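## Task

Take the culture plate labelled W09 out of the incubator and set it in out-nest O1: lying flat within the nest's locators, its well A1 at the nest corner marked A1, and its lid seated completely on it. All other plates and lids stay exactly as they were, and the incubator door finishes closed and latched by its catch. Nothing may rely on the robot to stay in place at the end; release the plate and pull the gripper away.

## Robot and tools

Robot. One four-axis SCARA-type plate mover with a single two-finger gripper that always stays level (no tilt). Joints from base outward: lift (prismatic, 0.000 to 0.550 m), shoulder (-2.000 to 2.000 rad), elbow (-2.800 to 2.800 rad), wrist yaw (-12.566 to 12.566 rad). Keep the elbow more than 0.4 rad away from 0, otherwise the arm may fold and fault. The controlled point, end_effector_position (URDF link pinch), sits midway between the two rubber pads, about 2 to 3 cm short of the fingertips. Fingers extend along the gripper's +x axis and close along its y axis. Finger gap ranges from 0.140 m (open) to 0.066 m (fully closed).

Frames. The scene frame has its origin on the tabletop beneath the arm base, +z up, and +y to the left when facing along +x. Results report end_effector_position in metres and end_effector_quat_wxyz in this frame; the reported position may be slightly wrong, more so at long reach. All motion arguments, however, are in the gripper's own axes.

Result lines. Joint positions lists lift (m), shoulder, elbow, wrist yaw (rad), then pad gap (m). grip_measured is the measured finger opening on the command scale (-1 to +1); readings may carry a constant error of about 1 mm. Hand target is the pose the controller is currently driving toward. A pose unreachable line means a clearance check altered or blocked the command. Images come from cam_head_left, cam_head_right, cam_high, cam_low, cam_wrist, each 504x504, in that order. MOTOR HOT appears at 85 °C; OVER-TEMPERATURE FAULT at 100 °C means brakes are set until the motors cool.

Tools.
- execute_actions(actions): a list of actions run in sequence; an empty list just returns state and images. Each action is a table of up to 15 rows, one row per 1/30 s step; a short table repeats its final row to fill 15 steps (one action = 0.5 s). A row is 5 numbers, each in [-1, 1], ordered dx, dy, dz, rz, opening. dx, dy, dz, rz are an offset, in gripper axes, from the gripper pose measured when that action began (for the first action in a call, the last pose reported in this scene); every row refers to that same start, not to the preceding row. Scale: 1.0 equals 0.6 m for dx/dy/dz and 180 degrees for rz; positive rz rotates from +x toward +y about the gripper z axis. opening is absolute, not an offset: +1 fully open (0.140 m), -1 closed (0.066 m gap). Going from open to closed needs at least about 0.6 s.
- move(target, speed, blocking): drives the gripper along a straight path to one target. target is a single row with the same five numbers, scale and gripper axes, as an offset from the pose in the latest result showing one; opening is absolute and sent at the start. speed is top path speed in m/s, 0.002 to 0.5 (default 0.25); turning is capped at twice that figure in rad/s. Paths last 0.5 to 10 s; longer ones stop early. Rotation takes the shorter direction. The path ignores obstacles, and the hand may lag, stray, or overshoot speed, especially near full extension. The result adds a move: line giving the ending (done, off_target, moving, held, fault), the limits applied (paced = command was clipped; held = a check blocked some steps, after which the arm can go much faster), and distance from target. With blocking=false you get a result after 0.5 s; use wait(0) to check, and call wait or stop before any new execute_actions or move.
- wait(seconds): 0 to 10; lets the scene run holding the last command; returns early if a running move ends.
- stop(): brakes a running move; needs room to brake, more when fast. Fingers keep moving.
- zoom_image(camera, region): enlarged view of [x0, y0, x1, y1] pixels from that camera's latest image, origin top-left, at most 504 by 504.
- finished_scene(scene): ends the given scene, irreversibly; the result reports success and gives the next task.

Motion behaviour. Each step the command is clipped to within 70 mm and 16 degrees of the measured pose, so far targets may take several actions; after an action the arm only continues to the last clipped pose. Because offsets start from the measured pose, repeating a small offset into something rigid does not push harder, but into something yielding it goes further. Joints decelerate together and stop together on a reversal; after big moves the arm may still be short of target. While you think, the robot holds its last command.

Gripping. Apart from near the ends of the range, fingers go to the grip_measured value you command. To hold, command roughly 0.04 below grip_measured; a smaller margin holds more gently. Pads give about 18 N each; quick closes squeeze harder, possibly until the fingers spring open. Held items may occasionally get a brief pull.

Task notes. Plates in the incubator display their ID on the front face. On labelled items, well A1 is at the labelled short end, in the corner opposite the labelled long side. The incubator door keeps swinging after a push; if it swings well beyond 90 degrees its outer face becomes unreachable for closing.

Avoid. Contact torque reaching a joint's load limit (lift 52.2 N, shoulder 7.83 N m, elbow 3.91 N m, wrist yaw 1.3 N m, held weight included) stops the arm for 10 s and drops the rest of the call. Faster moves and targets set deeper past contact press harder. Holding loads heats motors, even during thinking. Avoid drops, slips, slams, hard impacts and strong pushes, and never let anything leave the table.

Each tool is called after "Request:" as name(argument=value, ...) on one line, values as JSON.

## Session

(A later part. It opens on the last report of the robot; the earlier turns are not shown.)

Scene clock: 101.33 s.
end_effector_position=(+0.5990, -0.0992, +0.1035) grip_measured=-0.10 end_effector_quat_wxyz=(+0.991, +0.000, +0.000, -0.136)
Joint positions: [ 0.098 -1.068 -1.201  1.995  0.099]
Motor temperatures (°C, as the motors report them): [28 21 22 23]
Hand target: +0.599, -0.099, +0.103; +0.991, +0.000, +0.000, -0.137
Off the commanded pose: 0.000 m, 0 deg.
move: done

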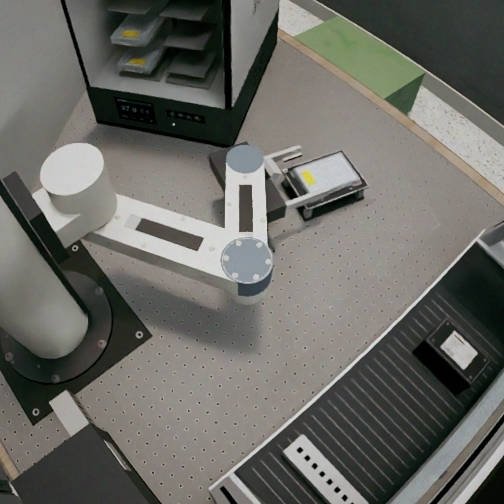

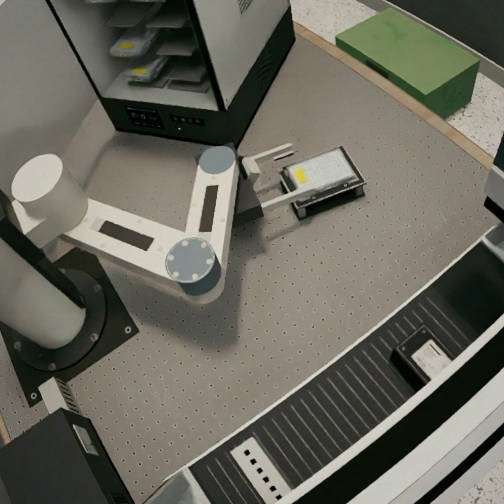

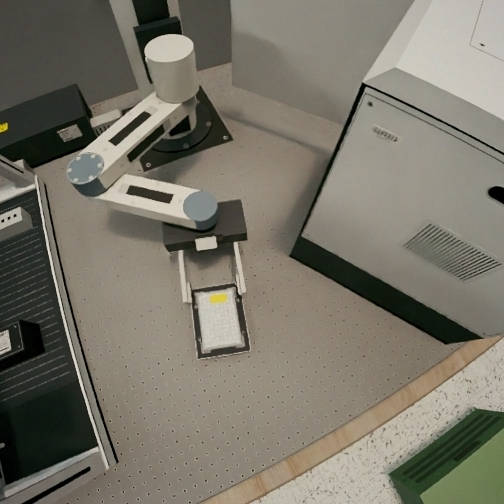

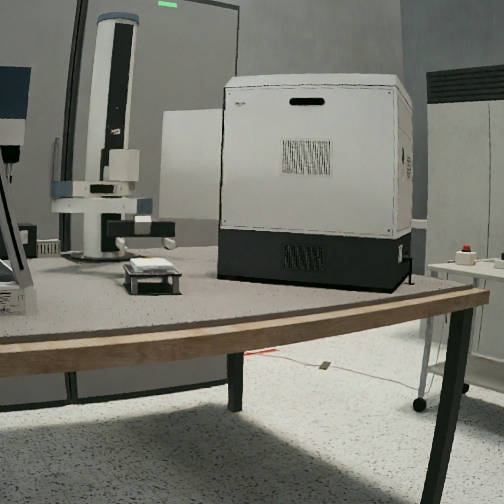

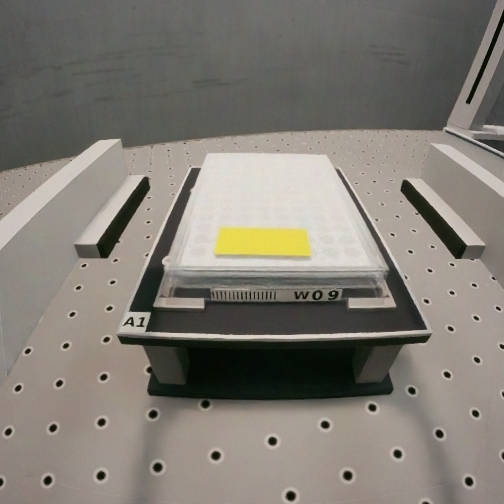

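Request:
move(target=[-0.536,0.225,0.748,0.643,-1], speed=0.4)

Scene clock: 112.07 s.
end_effector_position=(+0.3258, +0.1177, +0.5523) grip_measured=-1.00 end_effector_quat_wxyz=(+0.642, +0.000, +0.000, +0.767)
Joint positions: [ 0.547 -1.132 -0.676  3.554  0.066]
Motor temperatures (°C, as the motors report them): [28 21 22 23]
Hand target: +0.326, +0.118, +0.552; +0.642, +0.000, +0.000, +0.766
Off the commanded pose: 0.000 m, 0 deg.
move: done

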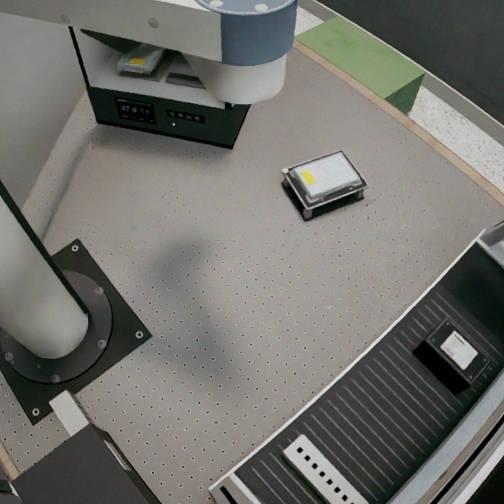

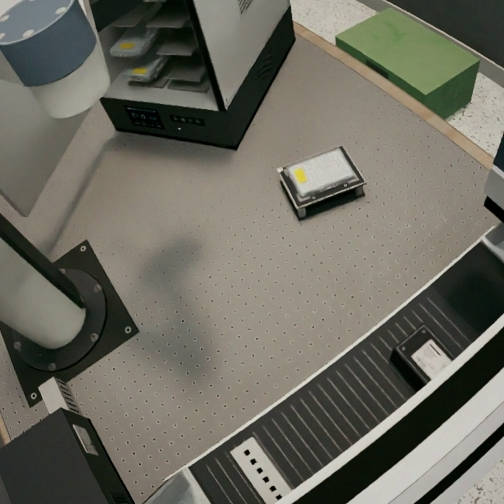

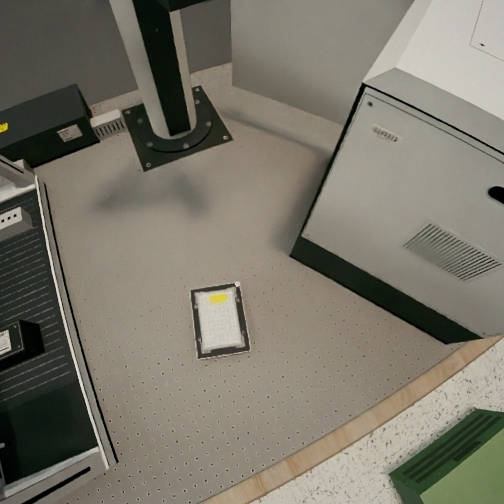

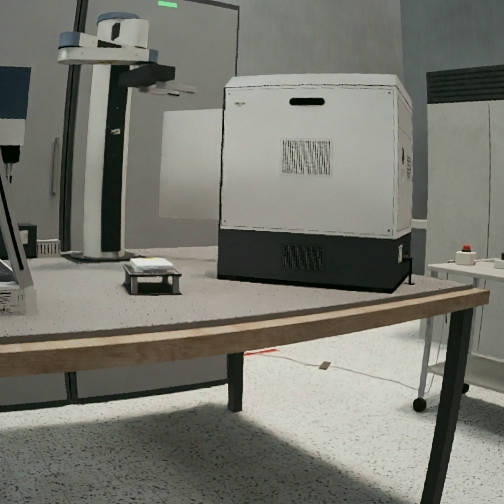

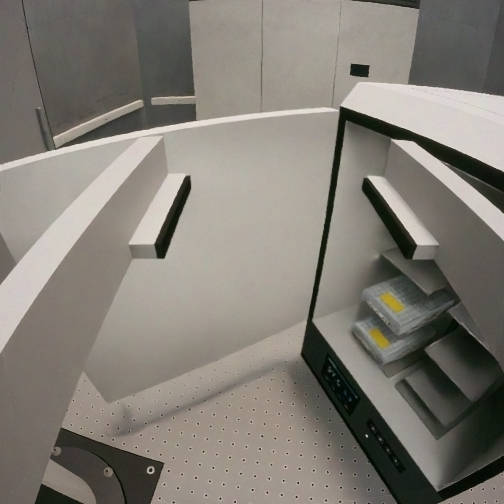

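Request:
move(target=[0.316,-0.05,0.003,-0.092,-1])

Scene clock: 132.13 s.
end_effector_position=(+0.3219, +0.3098, +0.5541) grip_measured=-1.00 end_effector_quat_wxyz=(+0.746, +0.000, +0.000, +0.666)
Joint positions: [ 0.549 -0.064 -0.841  2.363  0.066]
Motor temperatures (°C, as the motors report them): [28 21 22 23]
Hand target: +0.322, +0.310, +0.554; +0.746, +0.000, +0.000, +0.666
Off the commanded pose: 0.000 m, 0 deg.
move: done

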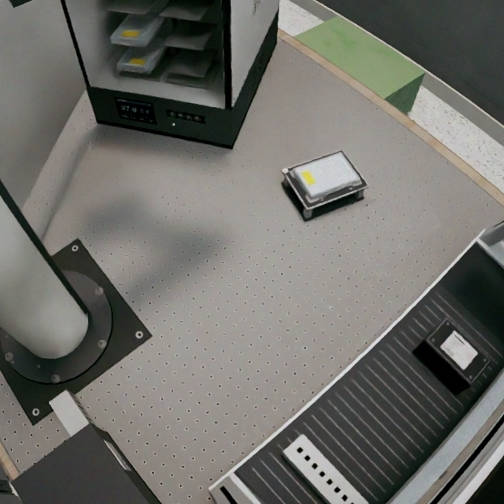

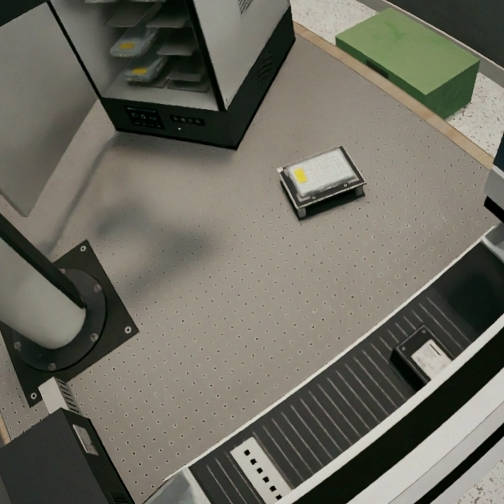

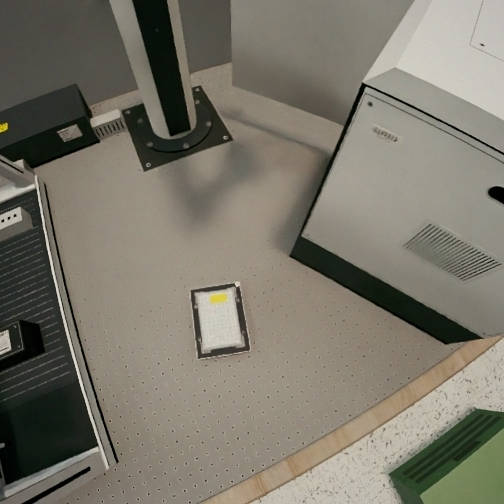

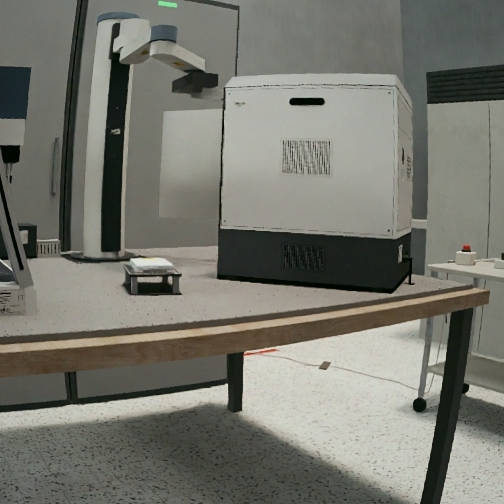

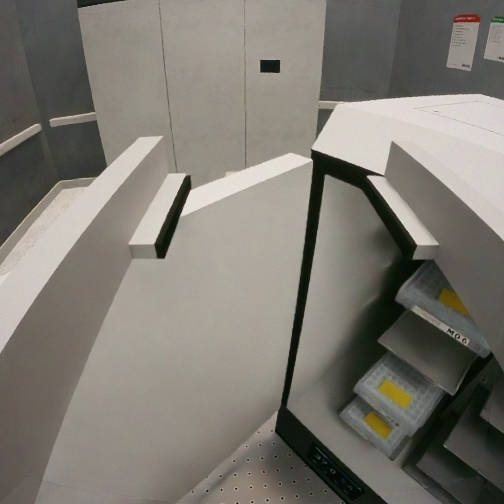

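Request:
move(target=[0.112,0.333,0,-0.583,-1], speed=0.4)

Scene clock: 138.67 s.
end_effector_position=(+0.1307, +0.3988, +0.5541) grip_measured=-1.00 end_effector_quat_wxyz=(+0.983, +0.000, +0.000, -0.186)
Joint positions: [ 0.549  1.589 -2.376  0.414  0.066]
Motor temperatures (°C, as the motors report them): [28 21 22 23]
Hand target: +0.131, +0.399, +0.554; +0.983, +0.000, +0.000, -0.186
Off the commanded pose: 0.000 m, 0 deg.
move: done

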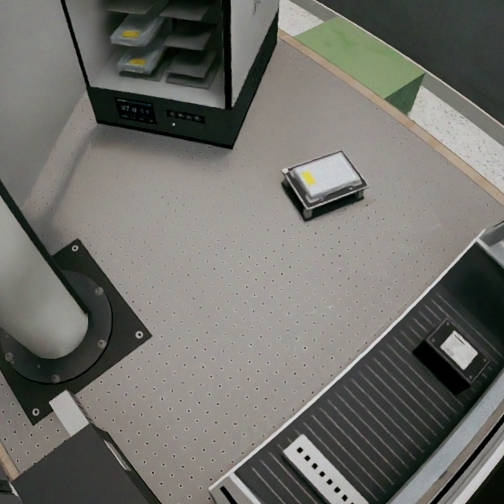

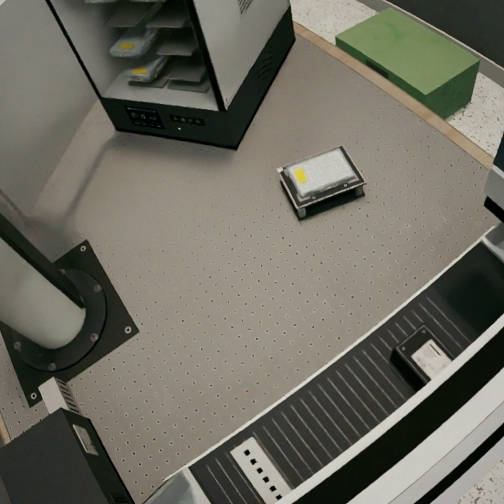

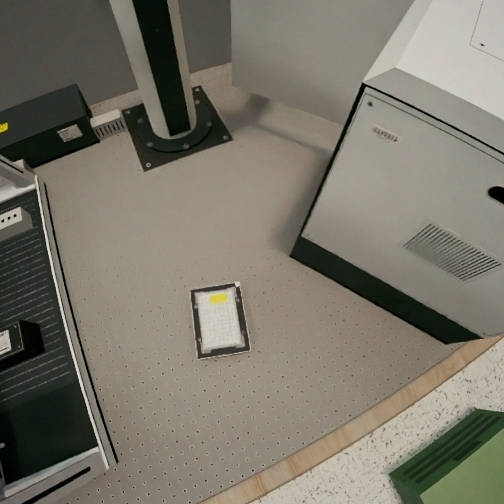

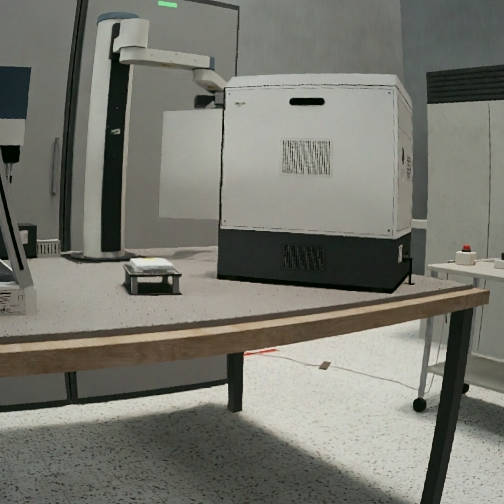

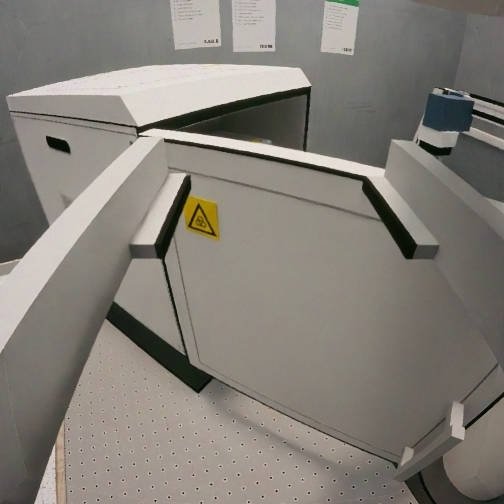

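Request:
move(target=[0.02,-0.01,-0.098,0,-1], speed=0.15)

Request:
move(target=[0.308,-0.19,0,0.055,-1], speed=0.07)

Scene clock: 142.00 s.
end_effector_position=(+0.1397, +0.3889, +0.4953) grip_measured=-1.00 end_effector_quat_wxyz=(+0.983, +0.000, +0.000, -0.186)
Joint positions: [ 0.49   1.524 -2.256  0.358  0.066]
Motor temperatures (°C, as the motors report them): [28 21 22 23]
Hand target: +0.140, +0.389, +0.495; +0.983, +0.000, +0.000, -0.186
Off the commanded pose: 0.000 m, 0 deg.
move: done

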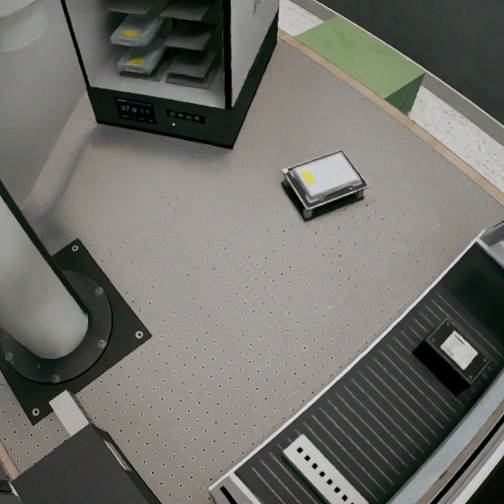

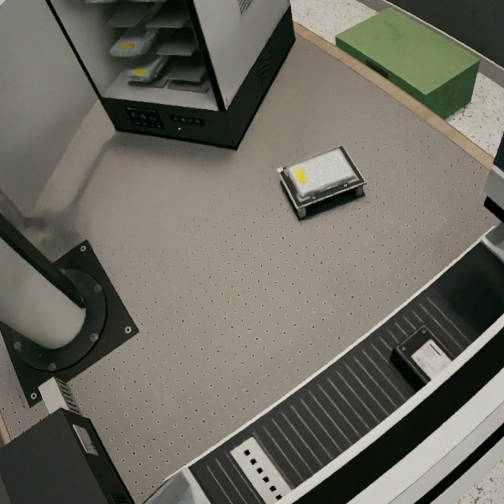

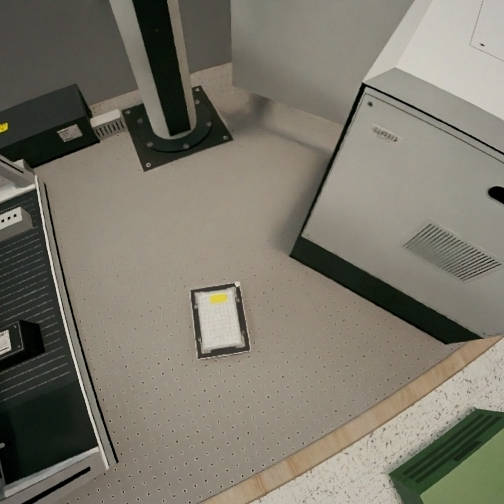

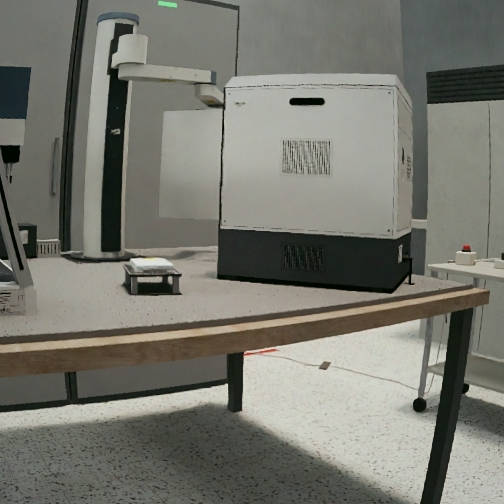

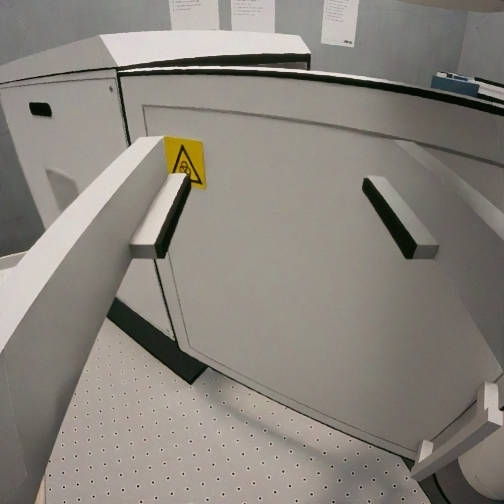

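Scene clock: 145.37 s.
end_effector_position=(+0.2703, +0.2155, +0.4953) grip_measured=-1.00 end_effector_quat_wxyz=(+0.995, +0.000, +0.000, -0.100)
Joint positions: [ 0.49   0.803 -0.978 -0.025  0.066]
Motor temperatures (°C, as the motors report them): [28 21 22 23]
Hand target: +0.270, +0.216, +0.495; +0.995, +0.000, +0.000, -0.100
Off the commanded pose: 0.000 m, 0 deg.
move: done

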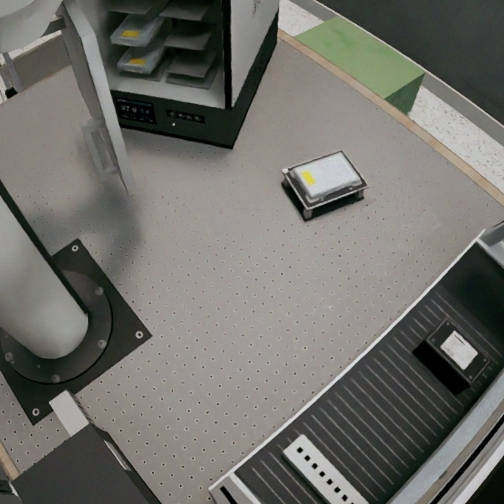

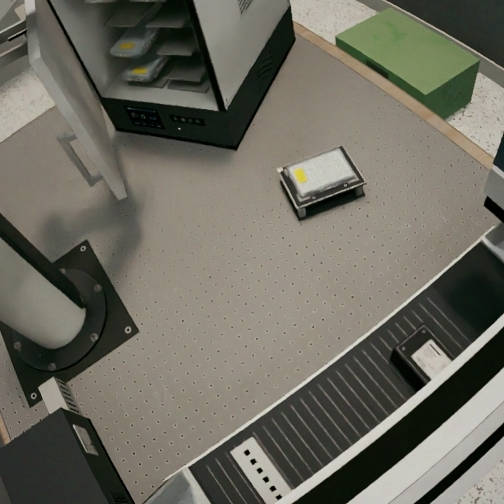

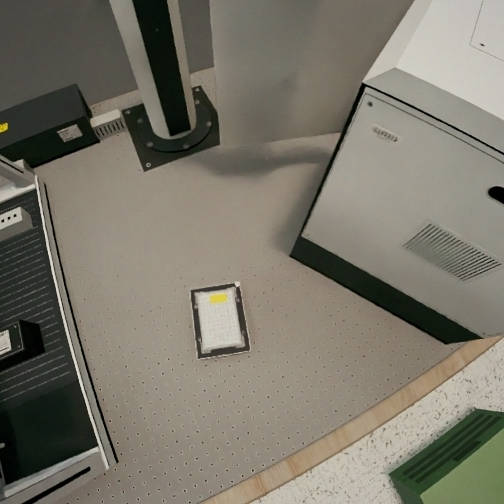

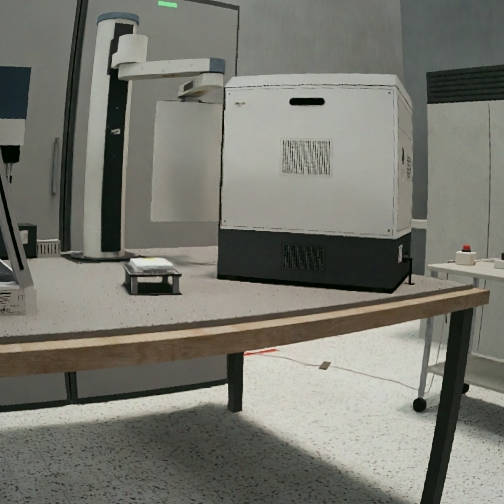

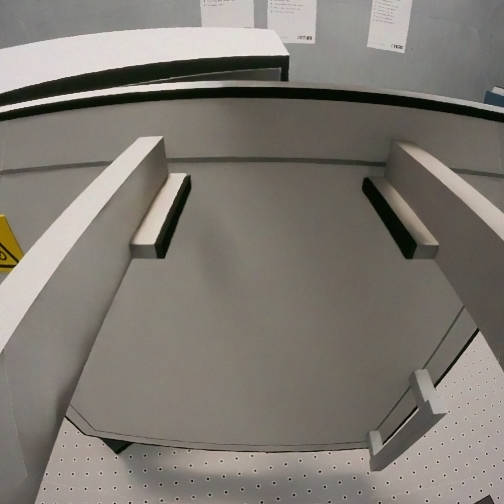

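Request:
move(target=[0.306,0.024,0,0.25,-1], speed=0.08)

Scene clock: 152.70 s.
end_effector_position=(+0.4532, +0.1930, +0.4953) grip_measured=-1.00 end_effector_quat_wxyz=(+0.958, +0.000, +0.000, +0.288)
Joint positions: [ 0.49  -0.377 -0.769  1.731  0.066]
Motor temperatures (°C, as the motors report them): [28 21 22 23]
Hand target: +0.453, +0.193, +0.495; +0.957, +0.000, +0.000, +0.288
Off the commanded pose: 0.000 m, 0 deg.
move: done

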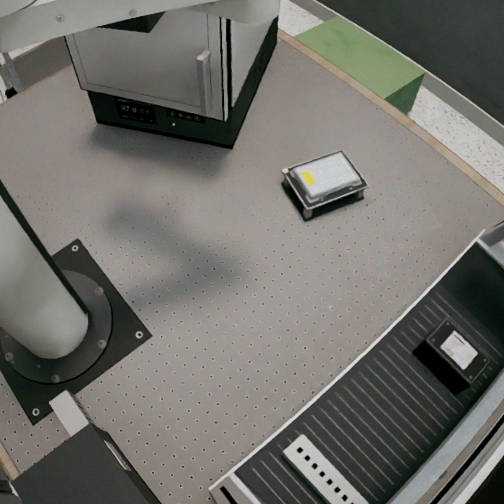

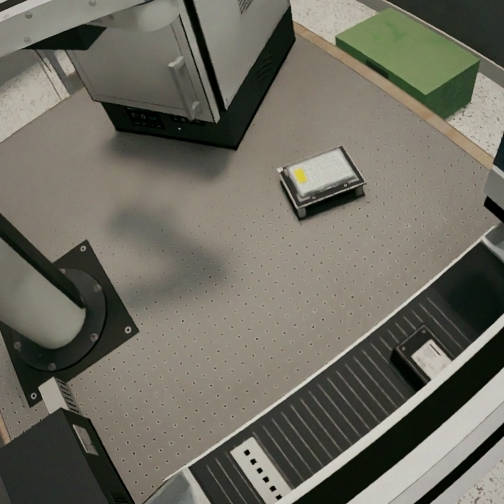

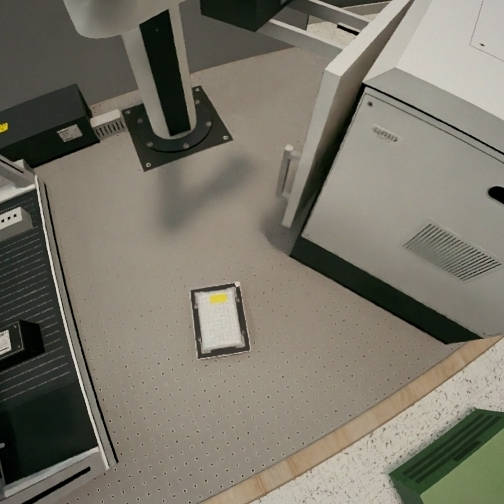

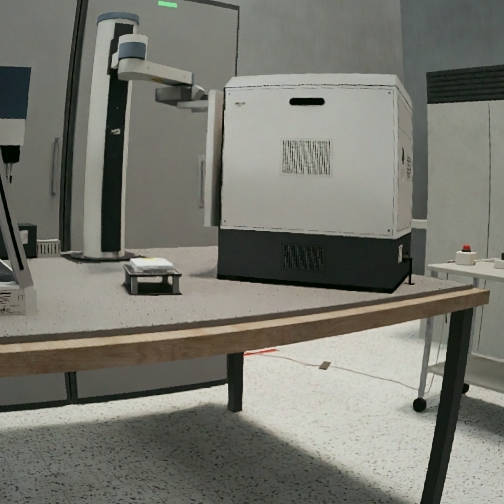

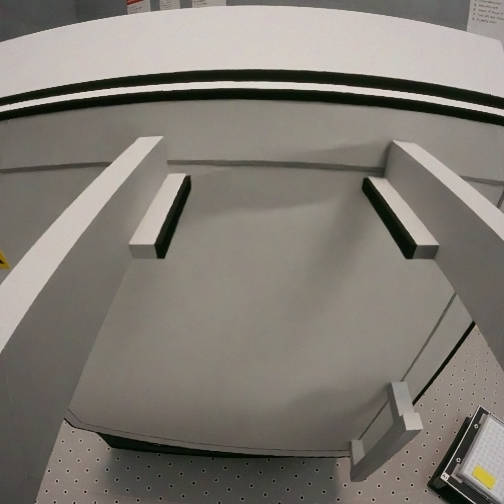

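Request:
move(target=[0.04,-0.03,0,0,-1], speed=0.03)

Scene clock: 164.57 s.
end_effector_position=(+0.4772, +0.1914, +0.4953) grip_measured=-1.00 end_effector_quat_wxyz=(+0.957, +0.000, +0.000, +0.291)
Joint positions: [ 0.49  -0.429 -0.851  1.869  0.066]
Motor temperatures (°C, as the motors report them): [28 21 22 23]
Hand target: +0.477, +0.191, +0.495; +0.957, +0.000, +0.000, +0.291
Off the commanded pose: 0.006 m, 0 deg.
TORQUE FAULT: the external load on joint 3 (elbow) reached its load limit, and the arm stopped for 10 seconds. That time counts as 20 of the actions that you can send in this scene. The arm's remaining commands of this call were not run. The arm holds where it stopped, with its grip as last carried out, and accepts commands again: back off and push less far. The arm stops again, at the same cost, whenever a joint's load reaches its limit.
move: fault

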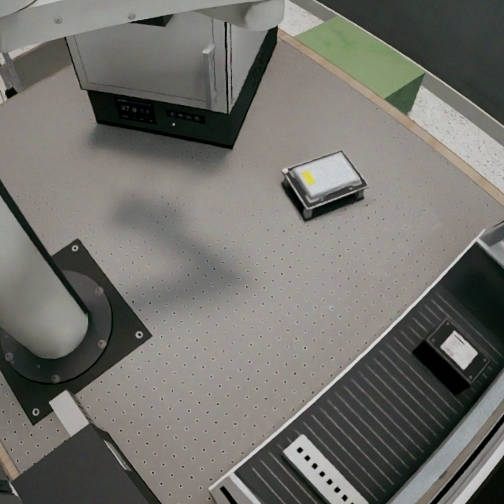

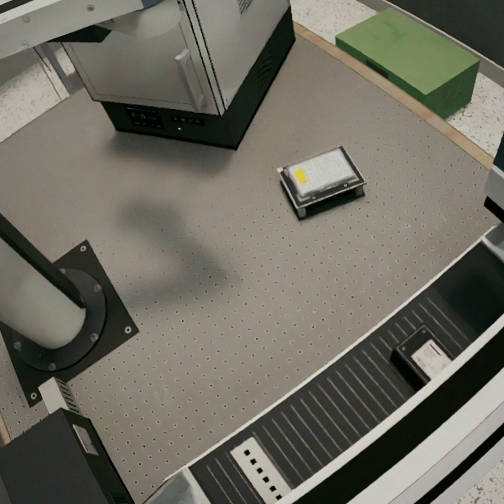

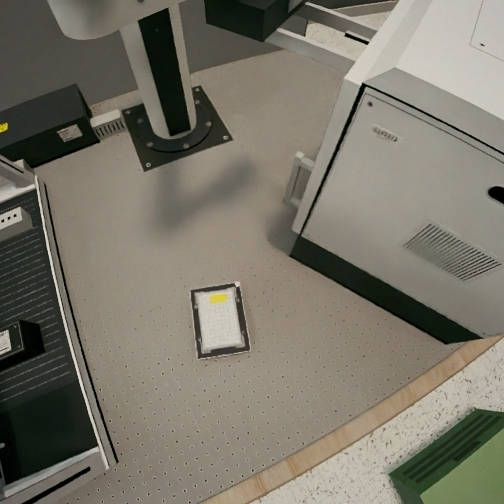

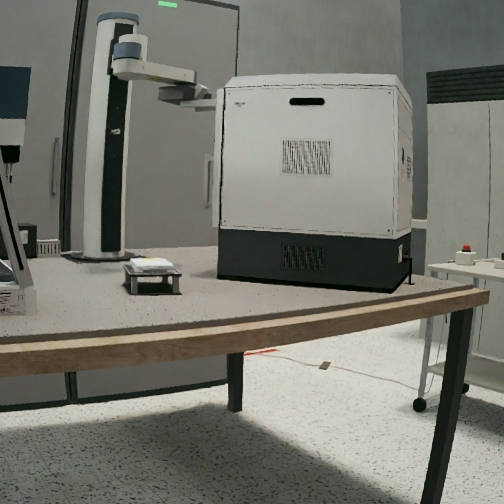

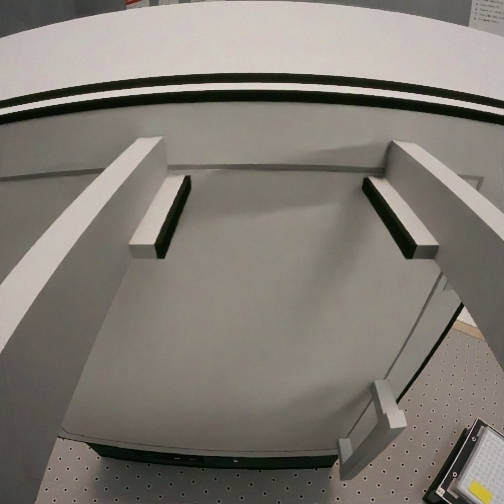

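Request:
move(target=[-0.1,-0.12,0.05,0,-1])

Request:
zoom_image(camera="cam_high", region=[270, 0, 440, 170])

Scene clock: 167.77 s.
end_effector_position=(+0.4674, +0.0981, +0.5253) grip_measured=-1.00 end_effector_quat_wxyz=(+0.957, +0.000, +0.000, +0.290)
Joint positions: [ 0.52  -0.902 -0.679  2.17   0.066]
Motor temperatures (°C, as the motors report them): [28 21 22 23]
Hand target: +0.467, +0.098, +0.525; +0.957, +0.000, +0.000, +0.291
Off the commanded pose: 0.000 m, 0 deg.
move: done

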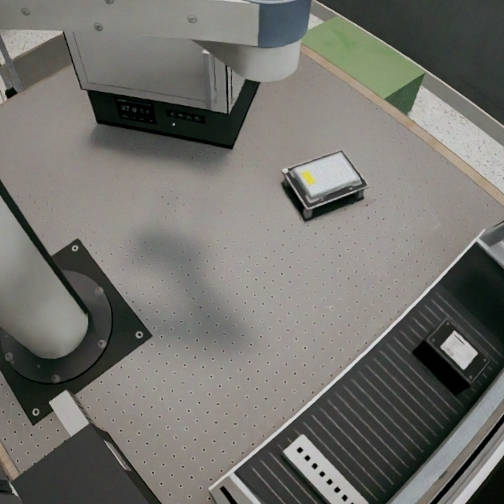

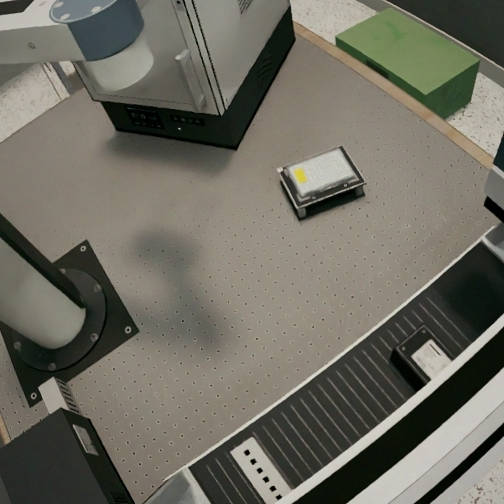

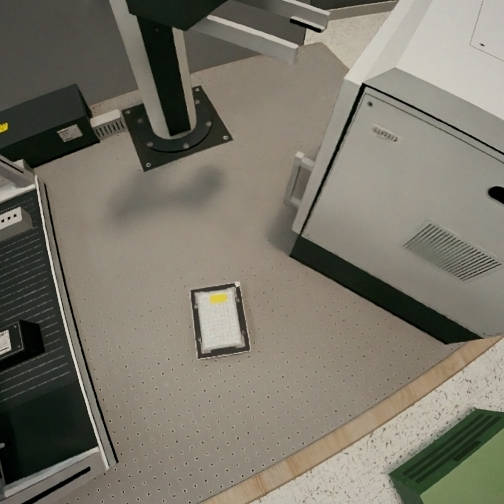

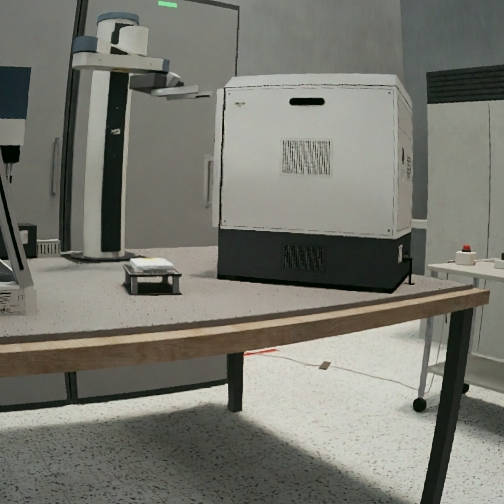

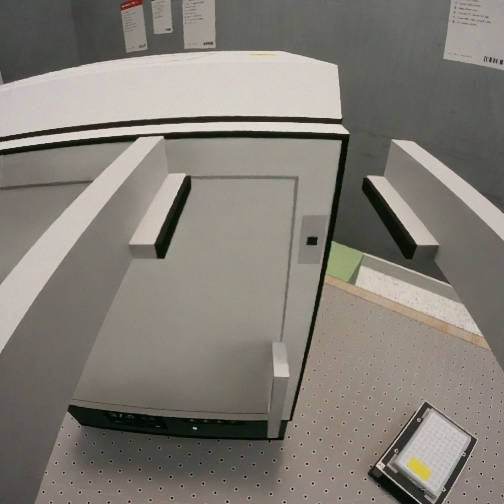

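Region (270, 0, 440, 170) of cam_high's 504x504 image, scaled by 2.965, with more detail than that image has.

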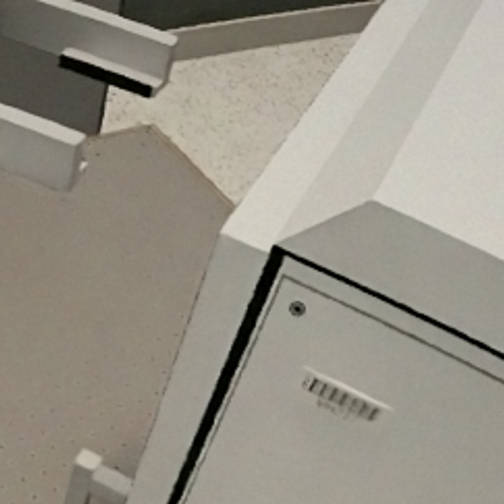

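Shut, no rebound.

Request:
finished_scene(scene=1)

The scene is finished: the task was done.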